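## Task

On the wooden shelf beside arm3, build a three-layer stack. From the bottom up: the wooden block with one large hole, then the small red wooden block, then the short piece of square timber. Each item must rest on one of its long faces, sit roughly centred over the item beneath it, and not overhang the shelf's edges. All other objects must stay resting directly on the same furniture top they started on. It fails if any object from a furniture top ends up on the floor with no gripper holding it. It also fails if any object ever enters or goes beneath a piece of furniture, even while gripped. The stack must stand without robot support. Finish by opening the grippers and moving the arms away.

## Robot and tools

Robots: three identical i2rt Big YAM arms named arm1, arm2 and arm3. Each has six revolute joints, a two-finger gripper and a wrist camera (arm1_cam_wrist, arm2_cam_wrist, arm3_cam_wrist). Two fixed cameras, room_a and room_b, watch the room. The hand reaches roughly 1.0 m from the joint-1 axis. Loose objects may occasionally get nudged by an outside disturbance.

Frame: a single shared scene frame, origin on the floor, +z upward. The hand point is midway between the fingertips; the hand's z axis runs along the fingers and its y axis is the opening direction. Robot foot poses are not printed. Commands, however, are never poses: you only send joint angles.

execute_actions(actions, cameras): actions is a list holding one action object or nothing (an empty list just reports state and images). The action object has optional keys "arm1", "arm2", "arm3"; under each goes {"joints": {...}} with any of joint1_rad, joint2_rad, joint3_rad, joint4_rad, joint5_rad, joint6_rad (radians) and gripper_m (metres). Every value is an absolute target for that joint, not an offset from the current reading. Ranges and done-tolerances: joint1_rad -2.879..2.879 ±0.045 (yaw about the foot, positive counter-clockwise seen from above, 0 = along the foot's facing); joint2_rad 0..3.141 ±0.14 (shoulder, 0 = upper arm level pointing back, increasing lifts it up then forward); joint3_rad 0..3.019 ±0.09 (elbow, 0 = folded, increasing opens); joint4_rad -1.692..1.57 ±0.055 (hand pitch, positive tips fingers up); joint5_rad -1.57..1.57 ±0.03 (sideways hand swing, positive to the arm's right); joint6_rad -2.094..2.094 ±0.035 (hand roll, positive clockwise viewed from behind); gripper_m 0..0.093 ±0.003 (fingertip gap; grip force roughly 50 to 62 N per pad, lower on some units). Example: {"arm1": {"joints": {"gripper_m": 0.05}}, "arm2": {"joints": {"joint1_rad": 0.3}}, "arm3": {"joints": {"joint1_rad": 0.3}}}. All listed motions start together and may finish at different moments; joints move at differing speeds, so the hand can sweep a wide arc. Omitted joints or arms keep chasing earlier targets. An unknown key or out-of-range number rejects the whole call with no motion. cameras is a list from arm1_cam_wrist, arm2_cam_wrist, arm3_cam_wrist, room_a, room_b, all (up to 16); omitted, null or ["all"] gives every camera, [] gives none. The pictures line gives the image order.

wait(seconds): 0 to 10; commands nothing, returns state and images.

zoom_image(camera, region): enlarges part of that camera's most recent full image; region is [x0, y0, x1, y1] in image pixels from the top-left, at most 504 by 504.

finished_scene(scene): integer 1 or 2; ends that scene permanently and reports success, then gives the next task. Replying with no tool call ends everything.

Reading results: joint_status reports each commanded joint's outcome. off_target means it stopped short and may still be pressing. contact_stop or time_out means it now holds where it stopped, except that a timed-out joint may keep a target no more than 0.375, 0.375, 0.113, 0.225, 0.075, 0.3 rad (joints 1 to 6) from its position and keep pushing, listed under on_its_own. To relieve pushing, command the joint its reported position. "joint command not followed" (often with a cause: line) means a self/inter-arm collision check blocked that arm's joint targets (gripper targets still run); those joints show not_followed and may be retried on later actions until valid targets arrive or the path clears. on_its_own lists uncommanded behaviour; "held at" is the held target, not the current angle. Tiny target changes may not move a joint. A loaded joint sagging is normal. If a call reports a stop, later motion calls in the same reply are skipped.

Heat: holding loads warms motors, even between calls. MOTOR HOT appears from 85 °C; at 100 °C an OVER-TEMPERATURE FAULT drops that arm until it cools, and its untargeted keys show limit_stop_at_motor_heat; resend targets afterwards. Some heat persists into the next scene.

Cameras: calibration lines give K, distortion D, image_wh 896x504 and T_world_to_cam (scene frame to camera, metres), e.g. room_a pos_world=[-2.39165, 1.4837, 2.14642], room_b pos_world=[0.264069, -0.559533, 2.25774]. Actual poses may deviate slightly (fixed cameras up to about 2.3 degrees and 9 mm); wrist camera poses come from joint readings and can be further off.

Avoid: arms pressing or striking each other (the collision check ignores fingers, gripper housings and wrist cameras, and may act late); arms shoving hard against furniture or objects, since they do not stop on contact; dropping, slamming or letting items fall to the floor; moving anything into or beneath furniture; prolonged loaded holds that overheat motors.

Each tool is called after "Emit:" by a JSON object that holds its "method" and its "body".

## Session

Emit:
{"method": "execute_actions", "body": {"actions": []}}

Scene clock: 0.00 s.
arm1.joint_positions: joint1_rad=-0.477 joint2_rad=+0.359 joint3_rad=+1.393 joint4_rad=-1.486 joint5_rad=+0.005 joint6_rad=-0.634 gripper_m=+0.095
arm1.joint_status: not commanded
arm1.hand: x=+0.1260 y=+1.0239 z=+1.3840 quat_wxyz=(-0.364, +0.842, -0.094, -0.388) (m; scene frame)
arm2.joint_positions: joint1_rad=-0.319 joint2_rad=+0.477 joint3_rad=+1.486 joint4_rad=-1.398 joint5_rad=-0.241 joint6_rad=-0.253 gripper_m=+0.094
arm2.joint_status: not commanded
arm2.hand: x=-0.2747 y=+0.1689 z=+1.4609 quat_wxyz=(-0.175, +0.816, -0.140, -0.534) (m; scene frame)
arm3.joint_positions: joint1_rad=+0.409 joint2_rad=+0.625 joint3_rad=+1.685 joint4_rad=-1.562 joint5_rad=-0.099 joint6_rad=-0.083 gripper_m=+0.094
arm3.joint_status: not commanded
arm3.hand: x=+0.0684 y=-0.9463 z=+1.4102 quat_wxyz=(-0.488, +0.286, -0.810, -0.154) (m; scene frame)
pictures: arm1_cam_wrist, arm2_cam_wrist, arm3_cam_wrist, room_a, room_b
Images, in order (width x height): arm1_cam_wrist 896x504, arm2_cam_wrist 896x504, arm3_cam_wrist 896x504, room_a 896x504, room_b 896x504.

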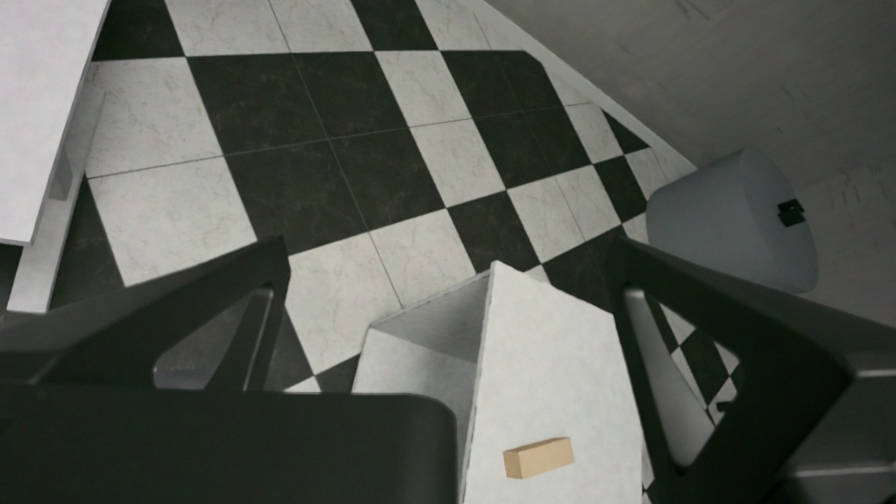

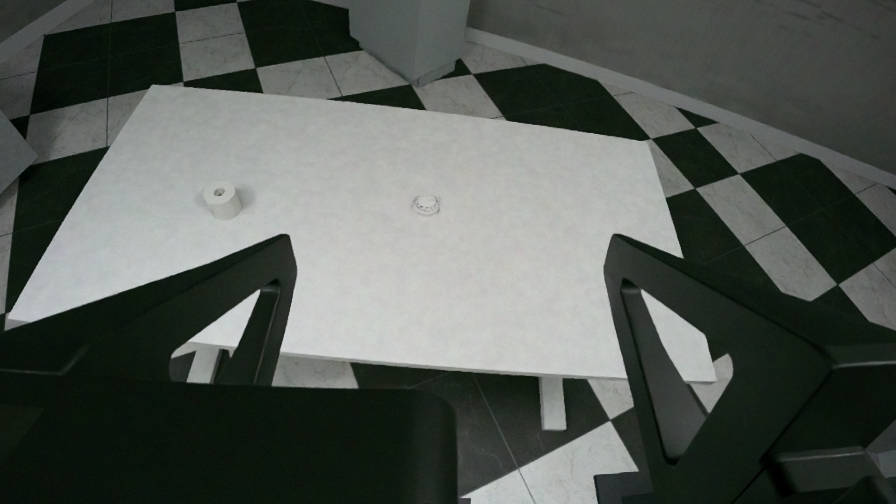

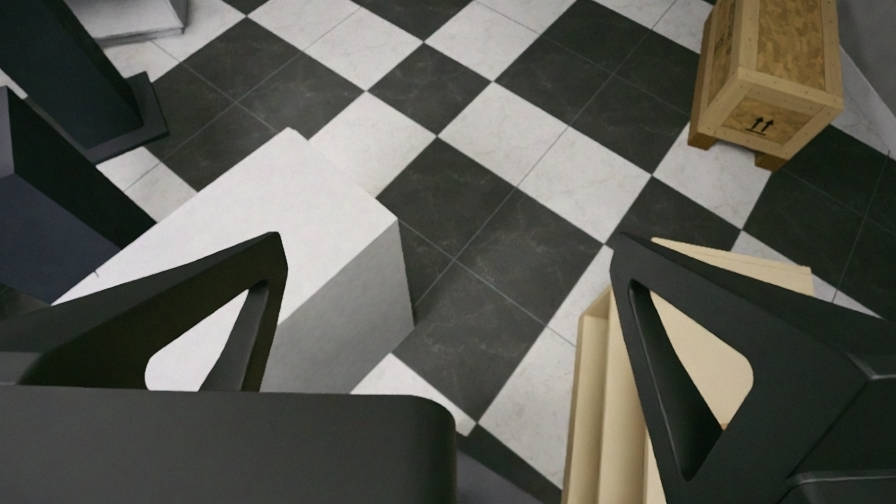

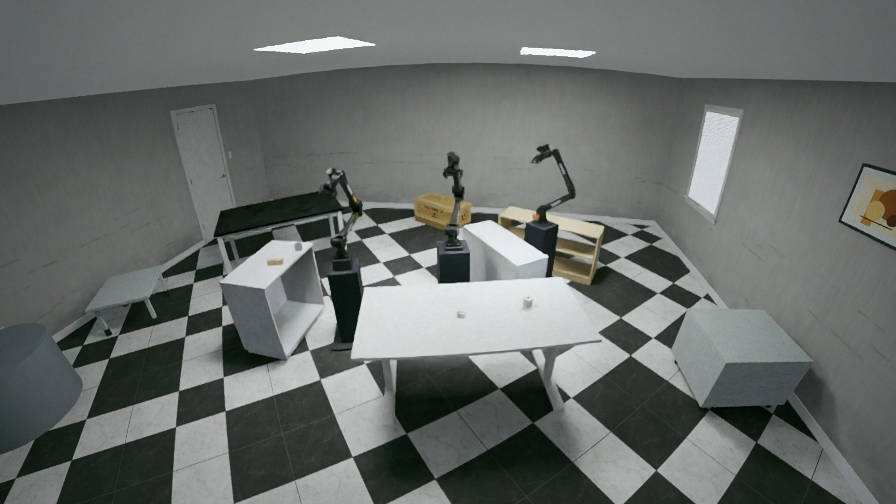

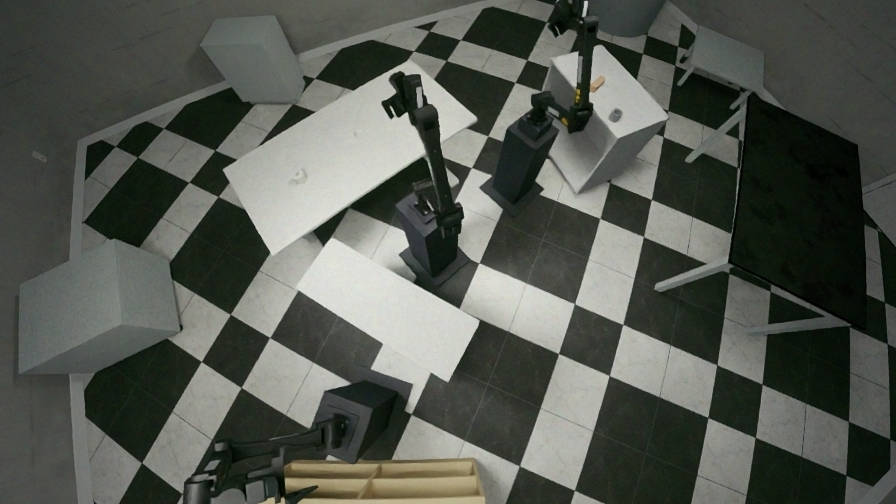

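Emit:
{"method": "zoom_image", "body": {"camera": "room_a", "region": [200, 130, 620, 370]}}

Emit:
{"method": "zoom_image", "body": {"camera": "room_b", "region": [160, 340, 520, 504]}}

Emit:
{"method": "zoom_image", "body": {"camera": "room_b", "region": [480, 20, 700, 200]}}

Region (200, 130, 620, 370) of room_a's 896x504 image, scaled by 1.200, with more detail than that image has; it fills the top 288 rows of this view, and the rest is white.

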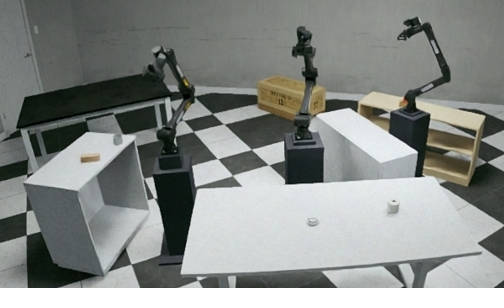

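Region (160, 340, 520, 504) of room_b's 896x504 image, scaled by 1.400, with more detail than that image has; it fills the top 230 rows of this view, and the rest is white.

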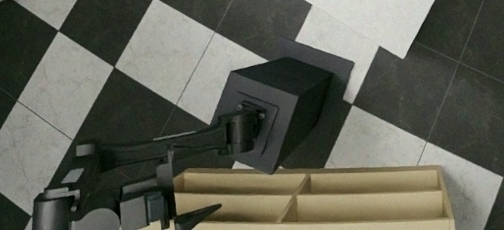

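Region (480, 20, 700, 200) of room_b's 896x504 image, scaled by 2.291, with more detail than that image has; it fills the top 412 rows of this view, and the rest is white.

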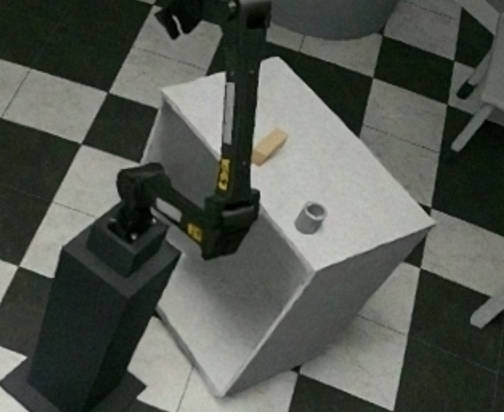

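Emit:
{"method": "zoom_image", "body": {"camera": "room_a", "region": [480, 180, 620, 290]}}

Emit:
{"method": "zoom_image", "body": {"camera": "room_a", "region": [200, 170, 380, 300]}}

Emit:
{"method": "zoom_image", "body": {"camera": "arm3_cam_wrist", "region": [520, 200, 896, 504]}}

Region (480, 180, 620, 290) of room_a's 896x504 image, scaled by 3.600, with more detail than that image has; it fills the top 396 rows of this view, and the rest is white.

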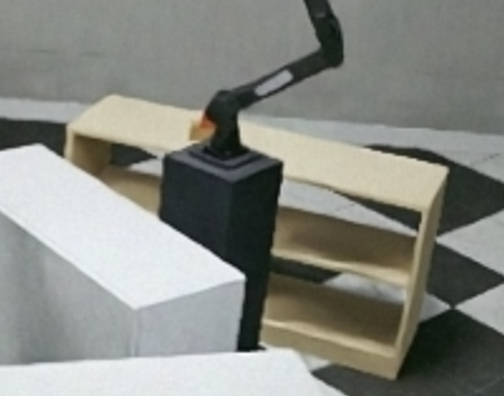

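Region (200, 170, 380, 300) of room_a's 896x504 image, scaled by 2.800, with more detail than that image has.

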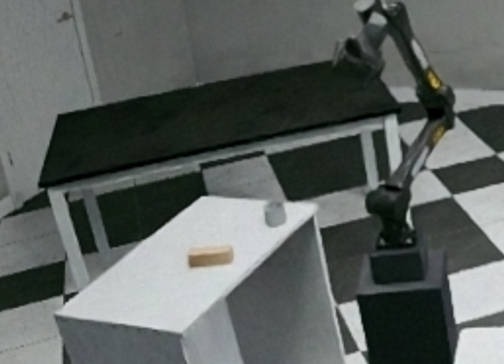

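Region (520, 200, 896, 504) of arm3_cam_wrist's 896x504 image, scaled by 1.340, with more detail than that image has; it fills the top 407 rows of this view, and the rest is white.

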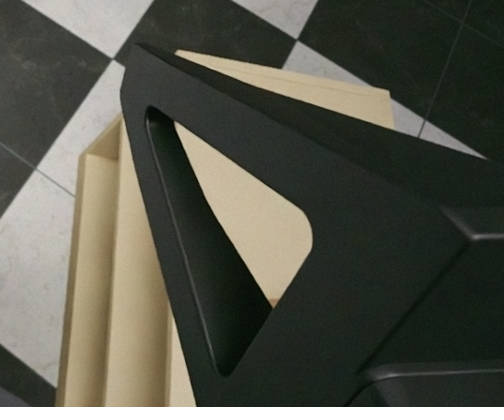

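Emit:
{"method": "execute_actions", "body": {"actions": [{"arm1": {"joints": {"joint1_rad": -1.75, "joint2_rad": 1.3, "joint3_rad": 1.2, "joint4_rad": -1.1, "joint5_rad": 0, "joint6_rad": 0}}, "arm2": {"joints": {"joint1_rad": -0.5, "joint2_rad": 1.3, "joint3_rad": 1.2, "joint4_rad": -1.1, "joint5_rad": 0, "joint6_rad": 0}}, "arm3": {"joints": {"joint1_rad": -0.97, "joint2_rad": 1.3, "joint3_rad": 1.2, "joint4_rad": -1.1, "joint5_rad": 0, "joint6_rad": 0}}}]}}

Scene clock: 121.70 s.
arm1.joint_positions: joint1_rad=-1.752 joint2_rad=+1.301 joint3_rad=+1.192 joint4_rad=-1.115 joint5_rad=-0.001 joint6_rad=-0.016 gripper_m=+0.095
arm1.joint_status: all done
arm1.hand: x=+0.4357 y=+1.3241 z=+1.0792 quat_wxyz=(-0.154, +0.483, -0.858, -0.085) (m; scene frame)
arm2.joint_positions: joint1_rad=-0.494 joint2_rad=+1.303 joint3_rad=+1.190 joint4_rad=-1.112 joint5_rad=-0.002 joint6_rad=-0.013 gripper_m=+0.094
arm2.joint_status: all done
arm2.hand: x=-0.4145 y=+0.4570 z=+1.1014 quat_wxyz=(-0.072, +0.885, -0.434, -0.153) (m; scene frame)
arm3.joint_positions: joint1_rad=-0.968 joint2_rad=+1.303 joint3_rad=+1.161 joint4_rad=-1.113 joint5_rad=+0.001 joint6_rad=-0.010 gripper_m=+0.094
arm3.joint_status: all done
arm3.hand: x=+0.2387 y=-1.3704 z=+1.0153 quat_wxyz=(-0.146, -0.399, -0.903, +0.065) (m; scene frame)
pictures: arm1_cam_wrist, arm2_cam_wrist, arm3_cam_wrist, room_a, room_b
camera_calibration (this result's frames):
arm1_cam_wrist: T_world_to_cam=[[0.865871, -0.500185, 0.00911442, 0.272763], [-0.485849, -0.836431, 0.25364, 1.05737], [-0.119244, -0.224048, -0.967256, 1.51209], [0, 0, 0, 1]] pos_world=[0.457851, 1.35963, 1.1919]
arm2_cam_wrist: T_world_to_cam=[[0.801025, 0.598489, -0.0130199, 0.0743656], [0.57757, -0.766943, 0.279662, 0.284897], [0.157389, -0.231537, -0.96001, 1.35424], [0, 0, 0, 1]] pos_world=[-0.43726, 0.48755, 1.22138]
arm3_cam_wrist: T_world_to_cam=[[-0.730889, -0.68246, -0.00704758, -0.755681], [-0.650216, 0.693145, 0.311077, 0.79171], [-0.207412, 0.231945, -0.950359, 1.46086], [0, 0, 0, 1]] pos_world=[0.265464, -1.40333, 1.13674]
Images, in order (width x height): arm1_cam_wrist 896x504, arm2_cam_wrist 896x504, arm3_cam_wrist 896x504, room_a 896x504, room_b 896x504.

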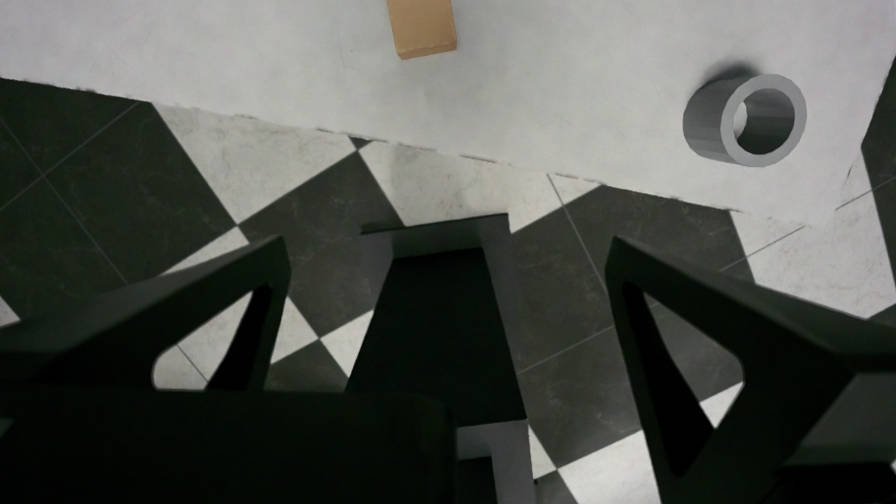

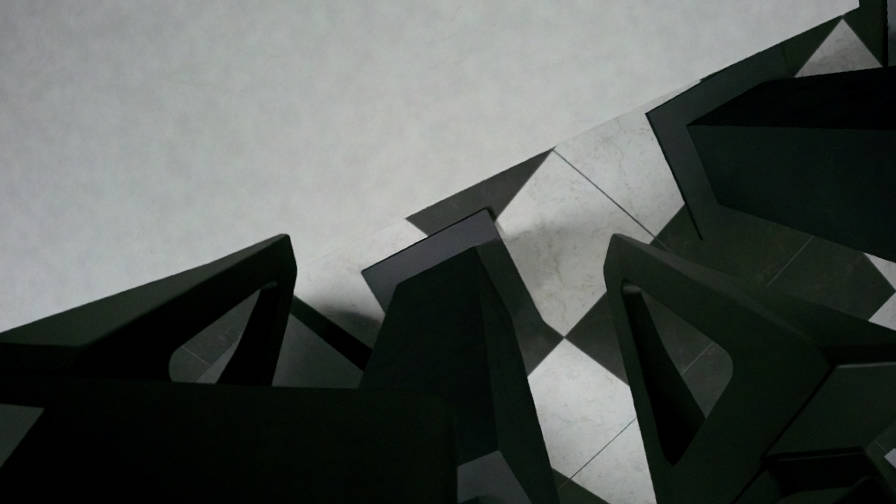

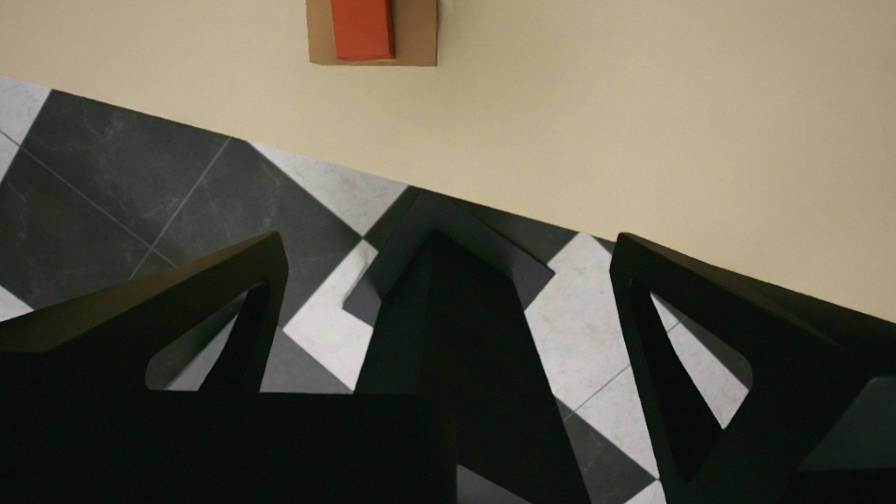

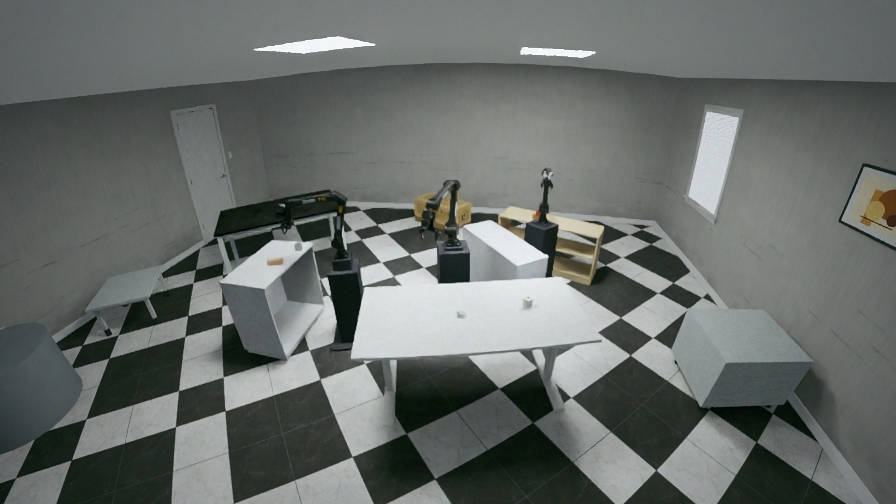

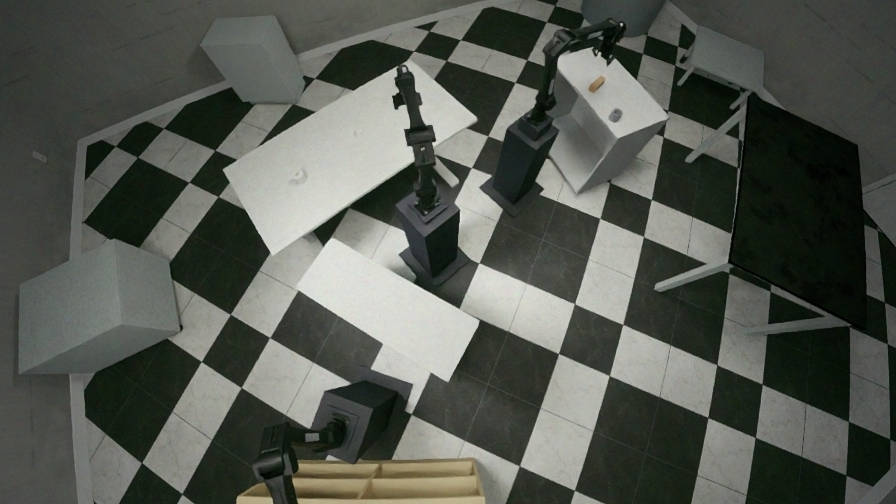

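Emit:
{"method": "execute_actions", "body": {"actions": [{"arm1": {"joints": {"joint4_rad": -0.75}}, "arm2": {"joints": {"joint3_rad": 1.5}}, "arm3": {"joints": {"joint4_rad": -0.75}}}], "cameras": ["arm1_cam_wrist", "arm3_cam_wrist"]}}

Scene clock: 198.53 s.
arm1.joint_positions: joint1_rad=-1.752 joint2_rad=+1.301 joint3_rad=+1.192 joint4_rad=-0.777 joint5_rad=-0.001 joint6_rad=-0.016 gripper_m=+0.095
arm1.joint_status: all done
arm1.hand: x=+0.4739 y=+1.3848 z=+1.1203 quat_wxyz=(-0.297, +0.462, -0.820, -0.162) (m; scene frame)
arm2.joint_positions: joint1_rad=-0.494 joint2_rad=+1.294 joint3_rad=+1.460 joint4_rad=-1.107 joint5_rad=-0.002 joint6_rad=-0.013 gripper_m=+0.094
arm2.joint_status: all done
arm2.hand: x=-0.4475 y=+0.5024 z=+1.2396 quat_wxyz=(-0.135, +0.854, -0.419, -0.276) (m; scene frame)
arm3.joint_positions: joint1_rad=-0.968 joint2_rad=+1.303 joint3_rad=+1.161 joint4_rad=-0.773 joint5_rad=+0.001 joint6_rad=-0.010 gripper_m=+0.094
arm3.joint_status: all done
arm3.hand: x=+0.2875 y=-1.4252 z=+1.0544 quat_wxyz=(-0.296, -0.383, -0.865, +0.133) (m; scene frame)
pictures: arm1_cam_wrist, arm3_cam_wrist
camera_calibration (this result's frames):
arm1_cam_wrist: T_world_to_cam=[[0.862828, -0.505081, 0.0205206, 0.265141], [-0.502098, -0.861019, -0.0808929, 1.53273], [0.0585261, 0.0594933, -0.996512, 1.12589], [0, 0, 0, 1]] pos_world=[0.474918, 1.38665, 1.24051]
arm3_cam_wrist: T_world_to_cam=[[-0.730811, -0.682579, 0.000503795, -0.765282], [-0.6824, 0.730602, -0.023476, 1.26465], [0.0156562, -0.0175003, -0.999724, 1.15333], [0, 0, 0, 1]] pos_world=[0.285661, -1.42614, 1.18308]
Images, in order (width x height): arm1_cam_wrist 896x504, arm3_cam_wrist 896x504.

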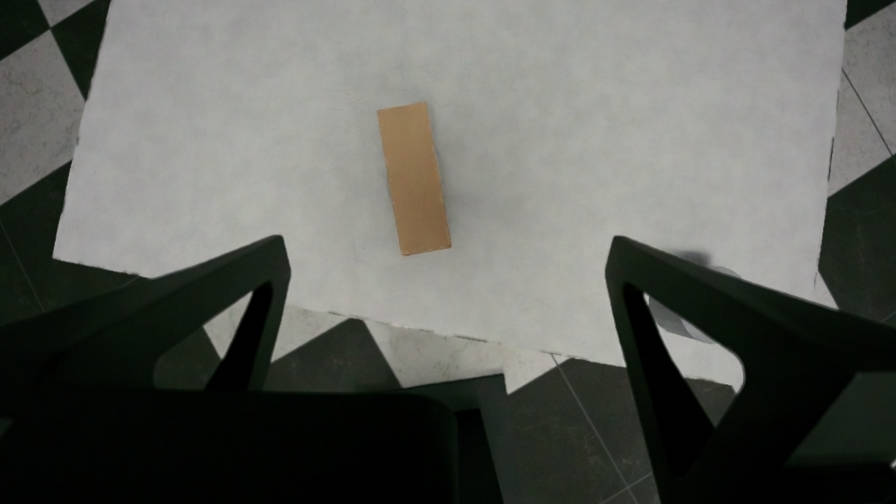

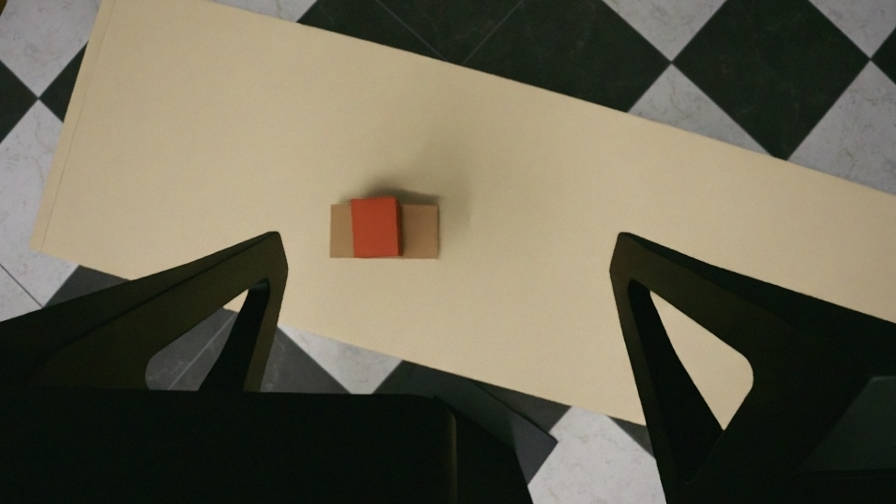

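Emit:
{"method": "zoom_image", "body": {"camera": "arm3_cam_wrist", "region": [290, 160, 490, 300]}}

Emit:
{"method": "zoom_image", "body": {"camera": "arm1_cam_wrist", "region": [320, 80, 520, 280]}}

Region (290, 160, 490, 300) of arm3_cam_wrist's 896x504 image, scaled by 2.520, with more detail than that image has; it fills the top 353 rows of this view, and the rest is white.

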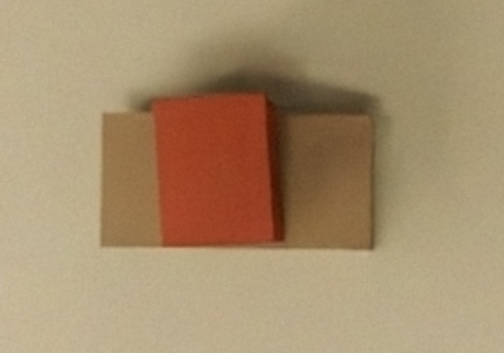

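Region (320, 80, 520, 280) of arm1_cam_wrist's 896x504 image, scaled by 2.520, with more detail than that image has.

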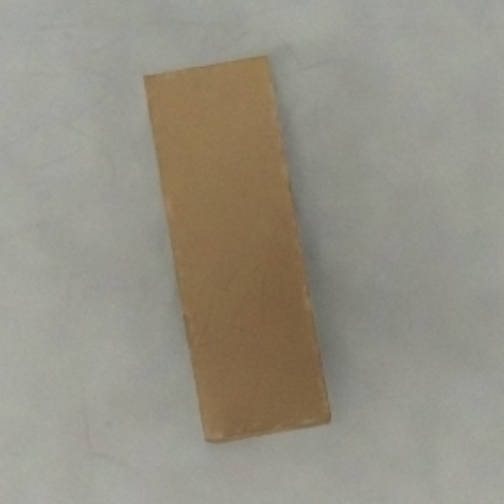

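Emit:
{"method": "execute_actions", "body": {"actions": [{"arm1": {"joints": {"joint1_rad": -1.707, "joint2_rad": 1.6, "joint3_rad": 1.84, "joint4_rad": -1.357, "joint6_rad": -0.159}}, "arm2": {"joints": {"joint1_rad": 0.8}}, "arm3": {"joints": {"joint1_rad": -0.855, "joint2_rad": 1.5, "joint3_rad": 1.61, "joint4_rad": -1.361, "joint6_rad": 0.03}}}], "cameras": []}}

Emit:
{"method": "execute_actions", "body": {"actions": [{"arm1": {"joints": {"joint2_rad": 2.04}}, "arm2": {"joints": {"joint1_rad": 2.04}}, "arm3": {"joints": {"joint2_rad": 1.79}}}], "cameras": ["arm1_cam_wrist", "arm2_cam_wrist", "arm3_cam_wrist"]}}

Scene clock: 320.23 s.
arm1.joint_positions: joint1_rad=-1.710 joint2_rad=+1.603 joint3_rad=+1.795 joint4_rad=-1.340 joint5_rad=-0.001 joint6_rad=-0.144 gripper_m=+0.095
arm1.joint_status: all done
arm1.hand: x=+0.4827 y=+1.4443 z=+1.1950 quat_wxyz=(-0.191, +0.550, -0.808, -0.094) (m; scene frame)
arm2.joint_positions: joint1_rad=+0.802 joint2_rad=+1.306 joint3_rad=+1.460 joint4_rad=-1.107 joint5_rad=-0.001 joint6_rad=-0.011 gripper_m=+0.094
arm2.joint_status: all done
arm2.hand: x=-0.6165 y=-0.0851 z=+1.2393 quat_wxyz=(+0.059, +0.935, +0.180, -0.301) (m; scene frame)
arm3.joint_positions: joint1_rad=-0.847 joint2_rad=+1.506 joint3_rad=+1.555 joint4_rad=-1.348 joint5_rad=+0.001 joint6_rad=+0.018 gripper_m=+0.094
arm3.joint_status: all done
arm3.hand: x=+0.3292 y=-1.3792 z=+1.0847 quat_wxyz=(-0.130, -0.358, -0.924, +0.047) (m; scene frame)
pictures: none
No camera images: the call's "cameras" was empty. Leave "cameras" out to get every camera's image.

Scene clock: 321.90 s.
arm1.joint_positions: joint1_rad=-1.710 joint2_rad=+2.065 joint3_rad=+1.815 joint4_rad=-1.342 joint5_rad=-0.001 joint6_rad=-0.144 gripper_m=+0.095
arm1.joint_status: all done
arm1.hand: x=+0.5073 y=+1.4879 z=+0.9312 quat_wxyz=(+0.007, +0.563, -0.827, +0.002) (m; scene frame)
arm2.joint_positions: joint1_rad=+2.041 joint2_rad=+1.306 joint3_rad=+1.460 joint4_rad=-1.107 joint5_rad=-0.001 joint6_rad=-0.011 gripper_m=+0.094
arm2.joint_status: all done
arm2.hand: x=-0.1227 y=-0.4085 z=+1.2408 quat_wxyz=(+0.220, +0.655, +0.690, -0.215) (m; scene frame)
arm3.joint_positions: joint1_rad=-0.847 joint2_rad=+1.805 joint3_rad=+1.573 joint4_rad=-1.350 joint5_rad=+0.001 joint6_rad=+0.018 gripper_m=+0.094
arm3.joint_status: all done
arm3.hand: x=+0.3541 y=-1.4006 z=+0.9391 quat_wxyz=(+0.003, -0.361, -0.933, -0.002) (m; scene frame)
pictures: arm1_cam_wrist, arm2_cam_wrist, arm3_cam_wrist
camera_calibration (this result's frames):
arm1_cam_wrist: T_world_to_cam=[[0.938361, -0.345598, -0.00640817, 0.0416648], [-0.277075, -0.763133, 0.58383, 0.744191], [-0.206661, -0.546068, -0.81185, 1.79298], [0, 0, 0, 1]] pos_world=[0.53764, 1.56141, 1.02142]
arm2_cam_wrist: T_world_to_cam=[[-0.999404, -0.0342677, -0.00427624, -0.12981], [-0.0342573, 0.99941, -0.00247884, 0.410153], [0.00435866, -0.00233087, -0.999988, 1.36619], [0, 0, 0, 1]] pos_world=[-0.121636, -0.411175, 1.36663]
arm3_cam_wrist: T_world_to_cam=[[-0.666416, -0.745465, -0.0131131, -0.79787], [-0.601404, 0.527069, 0.600426, 0.389762], [-0.440685, 0.40802, -0.799573, 1.607], [0, 0, 0, 1]] pos_world=[0.410874, -1.4559, 1.04043]
Images, in order (width x height): arm1_cam_wrist 896x504, arm2_cam_wrist 896x504, arm3_cam_wrist 896x504.

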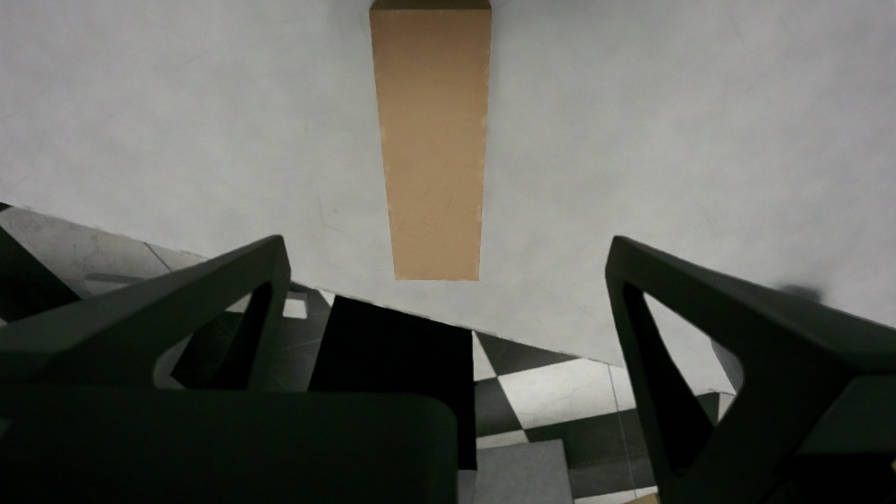

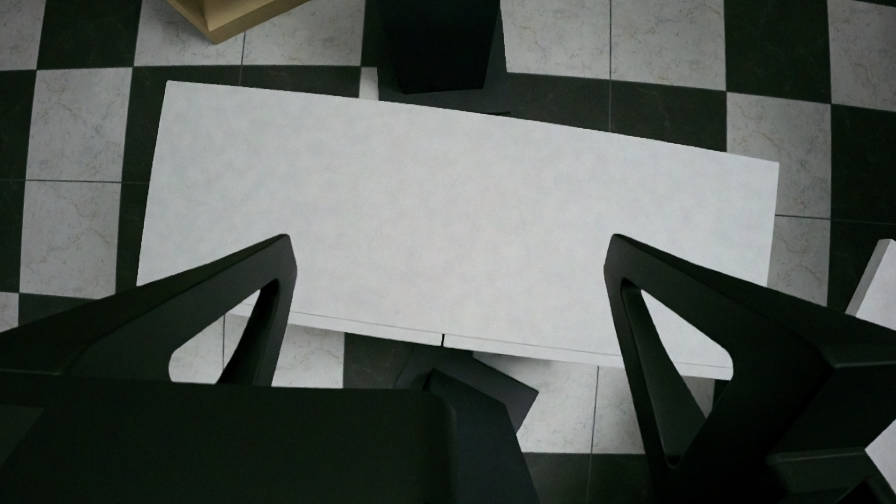

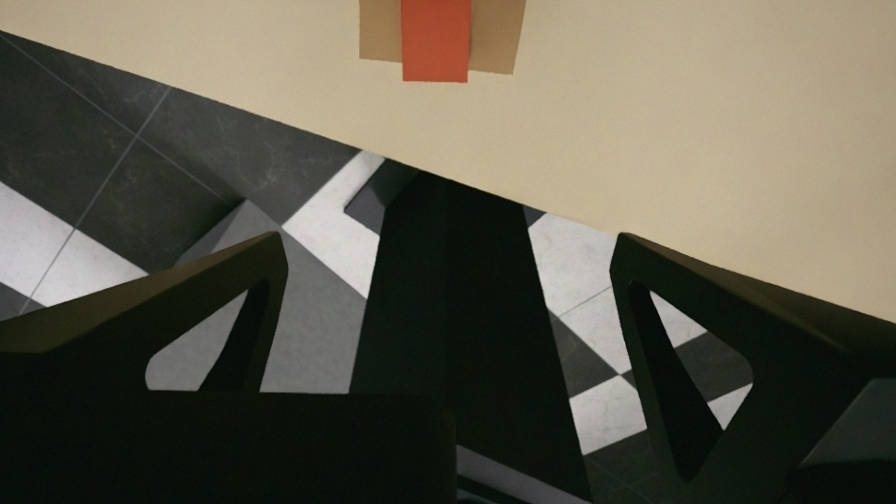

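Emit:
{"method": "zoom_image", "body": {"camera": "arm1_cam_wrist", "region": [330, 0, 530, 300]}}

Emit:
{"method": "zoom_image", "body": {"camera": "arm3_cam_wrist", "region": [330, 0, 550, 110]}}

Region (330, 0, 530, 300) of arm1_cam_wrist's 896x504 image, scaled by 1.680, with more detail than that image has.

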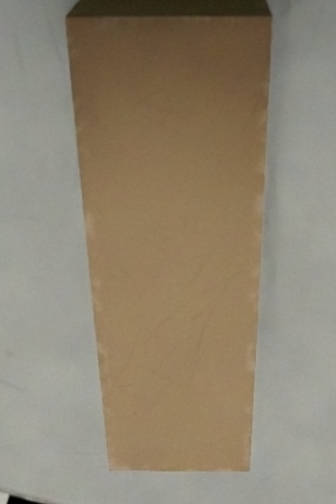

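Region (330, 0, 550, 110) of arm3_cam_wrist's 896x504 image, scaled by 2.291, with more detail than that image has.

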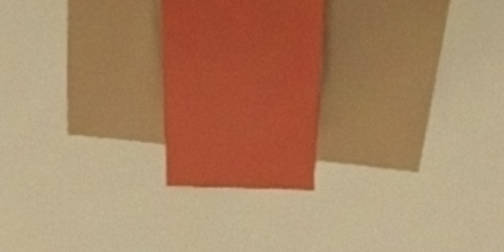

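Emit:
{"method": "execute_actions", "body": {"actions": [{"arm1": {"joints": {"joint1_rad": -1.70, "joint3_rad": 1.623, "joint4_rad": -1.115}}, "arm2": {"joints": {"joint1_rad": 1.4}}, "arm3": {"joints": {"joint1_rad": -0.2}}}], "cameras": ["arm1_cam_wrist"]}}

Scene clock: 443.43 s.
arm1.joint_positions: joint1_rad=-1.710 joint2_rad=+2.051 joint3_rad=+1.616 joint4_rad=-1.134 joint5_rad=-0.001 joint6_rad=-0.144 gripper_m=+0.095
arm1.joint_status: all done
arm1.hand: x=+0.4965 y=+1.4690 z=+0.8680 quat_wxyz=(-0.003, +0.563, -0.827, -0.003) (m; scene frame)
arm2.joint_positions: joint1_rad=+1.398 joint2_rad=+1.306 joint3_rad=+1.460 joint4_rad=-1.107 joint5_rad=+0.001 joint6_rad=-0.011 gripper_m=+0.094
arm2.joint_status: all done
arm2.hand: x=-0.4317 y=-0.3189 z=+1.2408 quat_wxyz=(+0.143, +0.840, +0.447, -0.273) (m; scene frame)
arm3.joint_positions: joint1_rad=-0.196 joint2_rad=+1.805 joint3_rad=+1.573 joint4_rad=-1.350 joint5_rad=-0.001 joint6_rad=+0.020 gripper_m=+0.094
arm3.joint_status: all done
arm3.hand: x=+0.4885 y=-1.0790 z=+0.9393 quat_wxyz=(+0.003, -0.045, -0.999, +0.000) (m; scene frame)
pictures: arm1_cam_wrist
camera_calibration (this result's frames):
arm1_cam_wrist: T_world_to_cam=[[0.938406, -0.345526, -0.00256399, 0.0414439], [-0.283718, -0.774736, 0.565055, 0.800302], [-0.197228, -0.529524, -0.825049, 1.71159], [0, 0, 0, 1]] pos_world=[0.525742, 1.54067, 0.960036]
Images, in order (width x height): arm1_cam_wrist 896x504.

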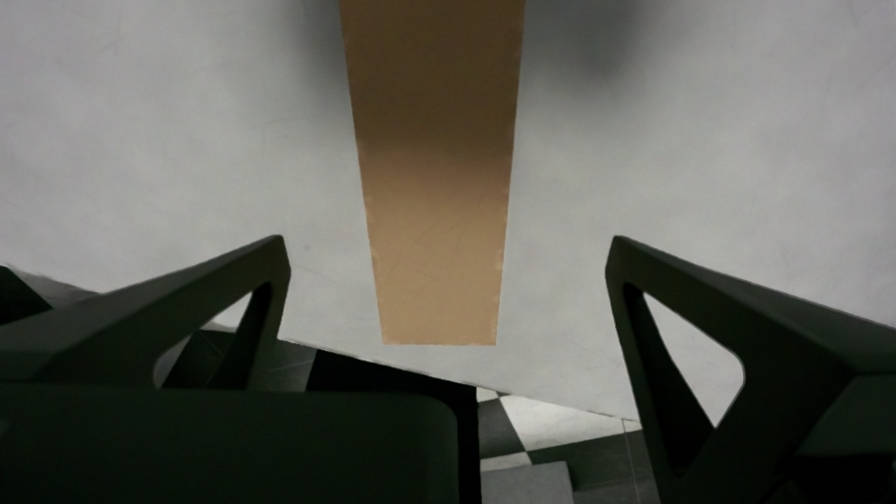

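Emit:
{"method": "zoom_image", "body": {"camera": "arm1_cam_wrist", "region": [270, 200, 630, 400]}}

Region (270, 200, 630, 400) of arm1_cam_wrist's 896x504 image, scaled by 1.400, with more detail than that image has.

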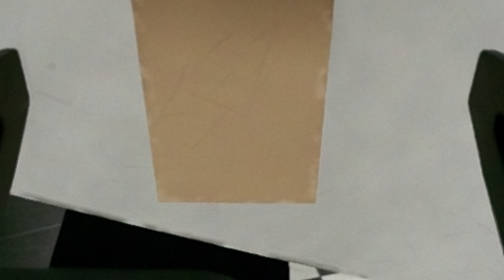

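Emit:
{"method": "execute_actions", "body": {"actions": [{"arm1": {"joints": {"joint2_rad": 2.12, "joint3_rad": 1.598, "joint4_rad": -1.005}}, "arm2": {"joints": {"joint1_rad": 0.8}}, "arm3": {"joints": {"joint1_rad": 0.4}}}], "cameras": ["arm1_cam_wrist"]}}

Scene clock: 488.47 s.
arm1.joint_positions: joint1_rad=-1.710 joint2_rad=+2.104 joint3_rad=+1.597 joint4_rad=-1.025 joint5_rad=-0.001 joint6_rad=-0.144 gripper_m=+0.095
arm1.joint_status: all done
arm1.hand: x=+0.5028 y=+1.4802 z=+0.8308 quat_wxyz=(-0.020, +0.563, -0.826, -0.011) (m; scene frame)
arm2.joint_positions: joint1_rad=+0.796 joint2_rad=+1.306 joint3_rad=+1.460 joint4_rad=-1.107 joint5_rad=+0.001 joint6_rad=-0.011 gripper_m=+0.094
arm2.joint_status: all done
arm2.hand: x=-0.6176 y=-0.0823 z=+1.2393 quat_wxyz=(+0.057, +0.935, +0.177, -0.301) (m; scene frame)
arm3.joint_positions: joint1_rad=+0.402 joint2_rad=+1.805 joint3_rad=+1.573 joint4_rad=-1.350 joint5_rad=-0.001 joint6_rad=+0.021 gripper_m=+0.094
arm3.joint_status: all done
arm3.hand: x=+0.4156 y=-0.7663 z=+0.9384 quat_wxyz=(+0.004, +0.251, -0.968, +0.002) (m; scene frame)
pictures: arm1_cam_wrist
camera_calibration (this result's frames):
arm1_cam_wrist: T_world_to_cam=[[0.938385, -0.345572, 0.00361301, 0.0341996], [-0.293932, -0.792574, 0.534256, 0.888953], [-0.181761, -0.5024, -0.845315, 1.65694], [0, 0, 0, 1]] pos_world=[0.530366, 1.54883, 0.925583]
Images, in order (width x height): arm1_cam_wrist 896x504.

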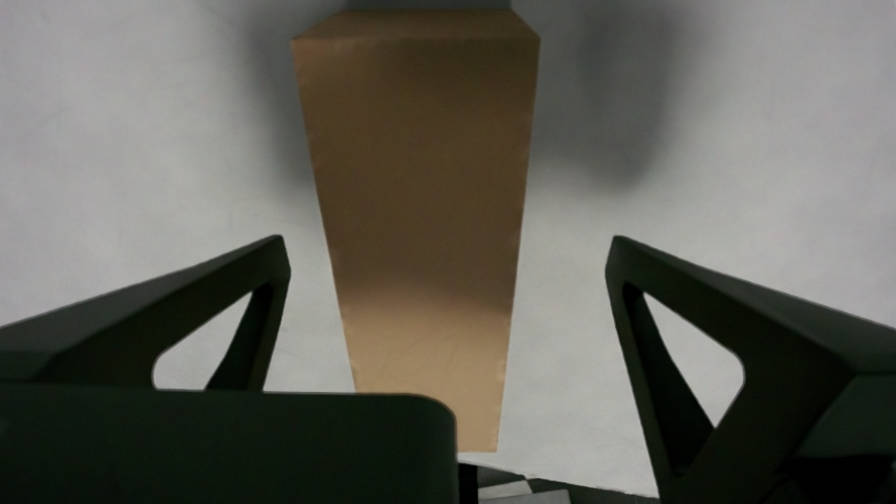

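Emit:
{"method": "execute_actions", "body": {"actions": [{"arm1": {"joints": {"joint1_rad": -1.69, "joint2_rad": 2.14}}, "arm2": {"joints": {"joint1_rad": 0.4}}}], "cameras": ["arm1_cam_wrist"]}}

Scene clock: 528.93 s.
arm1.joint_positions: joint1_rad=-1.698 joint2_rad=+2.112 joint3_rad=+1.597 joint4_rad=-1.025 joint5_rad=-0.001 joint6_rad=-0.144 gripper_m=+0.095
arm1.joint_status: all done
arm1.hand: x=+0.4957 y=+1.4828 z=+0.8258 quat_wxyz=(-0.016, +0.568, -0.823, -0.009) (m; scene frame)
arm2.joint_positions: joint1_rad=+0.391 joint2_rad=+1.306 joint3_rad=+1.460 joint4_rad=-1.107 joint5_rad=+0.001 joint6_rad=-0.010 gripper_m=+0.094
arm2.joint_status: all done
arm2.hand: x=-0.6508 y=+0.1197 z=+1.2376 quat_wxyz=(-0.004, +0.952, -0.015, -0.305) (m; scene frame)
arm3.joint_positions: joint1_rad=+0.402 joint2_rad=+1.805 joint3_rad=+1.573 joint4_rad=-1.350 joint5_rad=-0.001 joint6_rad=+0.021 gripper_m=+0.094
arm3.joint_status: not commanded
arm3.hand: x=+0.4156 y=-0.7663 z=+0.9384 quat_wxyz=(+0.004, +0.251, -0.968, +0.002) (m; scene frame)
pictures: arm1_cam_wrist
camera_calibration (this result's frames):
arm1_cam_wrist: T_world_to_cam=[[0.942548, -0.334064, 0.00230896, 0.0237746], [-0.282082, -0.792142, 0.54124, 0.879366], [-0.17898, -0.510796, -0.840865, 1.66017], [0, 0, 0, 1]] pos_world=[0.522782, 1.55254, 0.919979]
Images, in order (width x height): arm1_cam_wrist 896x504.

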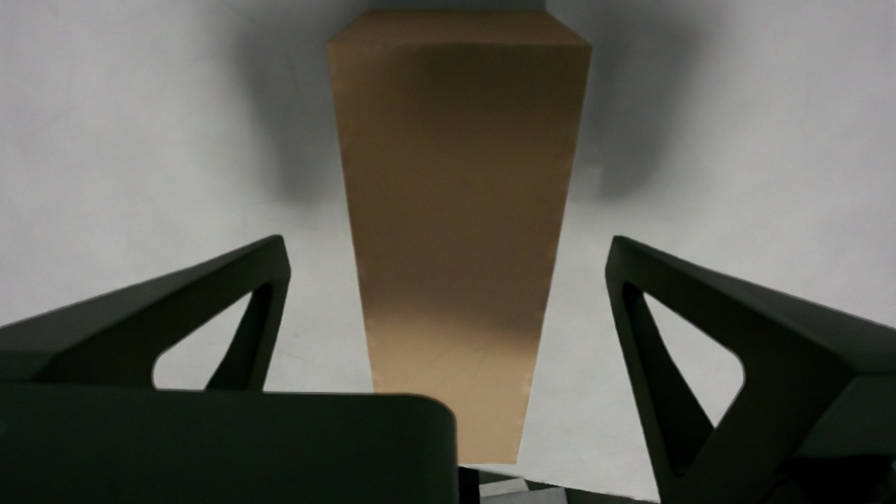

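Emit:
{"method": "execute_actions", "body": {"actions": [{"arm1": {"joints": {"gripper_m": 0.03}}, "arm2": {"joints": {"joint1_rad": 0.15}}}], "cameras": ["arm1_cam_wrist"]}}

Scene clock: 538.47 s.
arm1.joint_positions: joint1_rad=-1.698 joint2_rad=+2.112 joint3_rad=+1.597 joint4_rad=-1.024 joint5_rad=-0.001 joint6_rad=-0.144 gripper_m=+0.046
arm1.joint_status: gripper_m off_target (ended at +0.046, target +0.030)
arm1.hand: x=+0.4959 y=+1.4830 z=+0.8258 quat_wxyz=(-0.017, +0.568, -0.823, -0.009) (m; scene frame)
arm2.joint_positions: joint1_rad=+0.140 joint2_rad=+1.306 joint3_rad=+1.460 joint4_rad=-1.107 joint5_rad=+0.001 joint6_rad=-0.010 gripper_m=+0.094
arm2.joint_status: all done
arm2.hand: x=-0.6298 y=+0.2452 z=+1.2364 quat_wxyz=(-0.042, +0.943, -0.134, -0.301) (m; scene frame)
arm3.joint_positions: joint1_rad=+0.402 joint2_rad=+1.805 joint3_rad=+1.573 joint4_rad=-1.350 joint5_rad=-0.001 joint6_rad=+0.021 gripper_m=+0.094
arm3.joint_status: not commanded
arm3.hand: x=+0.4156 y=-0.7663 z=+0.9384 quat_wxyz=(+0.004, +0.251, -0.968, +0.002) (m; scene frame)
pictures: arm1_cam_wrist
camera_calibration (this result's frames):
arm1_cam_wrist: T_world_to_cam=[[0.942795, -0.333361, 0.00283994, 0.0220747], [-0.281884, -0.792607, 0.540663, 0.880577], [-0.177985, -0.510535, -0.841235, 1.6597], [0, 0, 0, 1]] pos_world=[0.52281, 1.55264, 0.920038]
Images, in order (width x height): arm1_cam_wrist 896x504.

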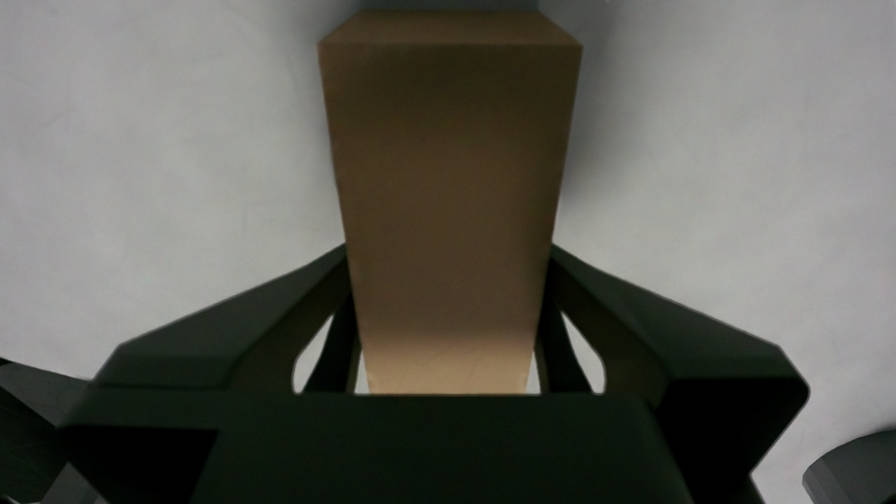

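Emit:
{"method": "execute_actions", "body": {"actions": [{"arm1": {"joints": {"joint3_rad": 2.04, "joint4_rad": -1.36, "gripper_m": 0.03}}}], "cameras": ["arm1_cam_wrist"]}}

Scene clock: 570.63 s.
arm1.joint_positions: joint1_rad=-1.698 joint2_rad=+2.150 joint3_rad=+1.998 joint4_rad=-1.343 joint5_rad=-0.001 joint6_rad=-0.144 gripper_m=+0.046
arm1.joint_status: gripper_m off_target (ended at +0.046, target +0.030); the others done
arm1.hand: x=+0.5279 y=+1.5405 z=+0.9475 quat_wxyz=(-0.036, +0.568, -0.822, -0.019) (m; scene frame)
arm2.joint_positions: joint1_rad=+0.140 joint2_rad=+1.306 joint3_rad=+1.460 joint4_rad=-1.107 joint5_rad=+0.001 joint6_rad=-0.010 gripper_m=+0.094
arm2.joint_status: not commanded
arm2.hand: x=-0.6298 y=+0.2452 z=+1.2364 quat_wxyz=(-0.042, +0.943, -0.134, -0.301) (m; scene frame)
arm3.joint_positions: joint1_rad=+0.402 joint2_rad=+1.805 joint3_rad=+1.573 joint4_rad=-1.350 joint5_rad=-0.001 joint6_rad=+0.021 gripper_m=+0.094
arm3.joint_status: not commanded
arm3.hand: x=+0.4156 y=-0.7663 z=+0.9384 quat_wxyz=(+0.004, +0.251, -0.968, +0.002) (m; scene frame)
pictures: arm1_cam_wrist
camera_calibration (this result's frames):
arm1_cam_wrist: T_world_to_cam=[[0.942646, -0.33364, 0.0101144, 0.00433708], [-0.293028, -0.812632, 0.50375, 0.941081], [-0.159852, -0.477822, -0.86379, 1.75851], [0, 0, 0, 1]] pos_world=[0.552776, 1.60645, 1.04487]
Images, in order (width x height): arm1_cam_wrist 896x504.

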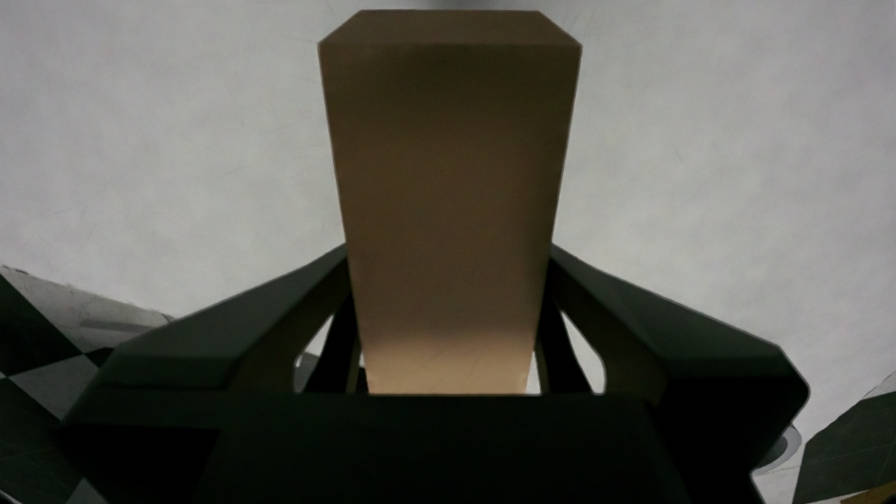

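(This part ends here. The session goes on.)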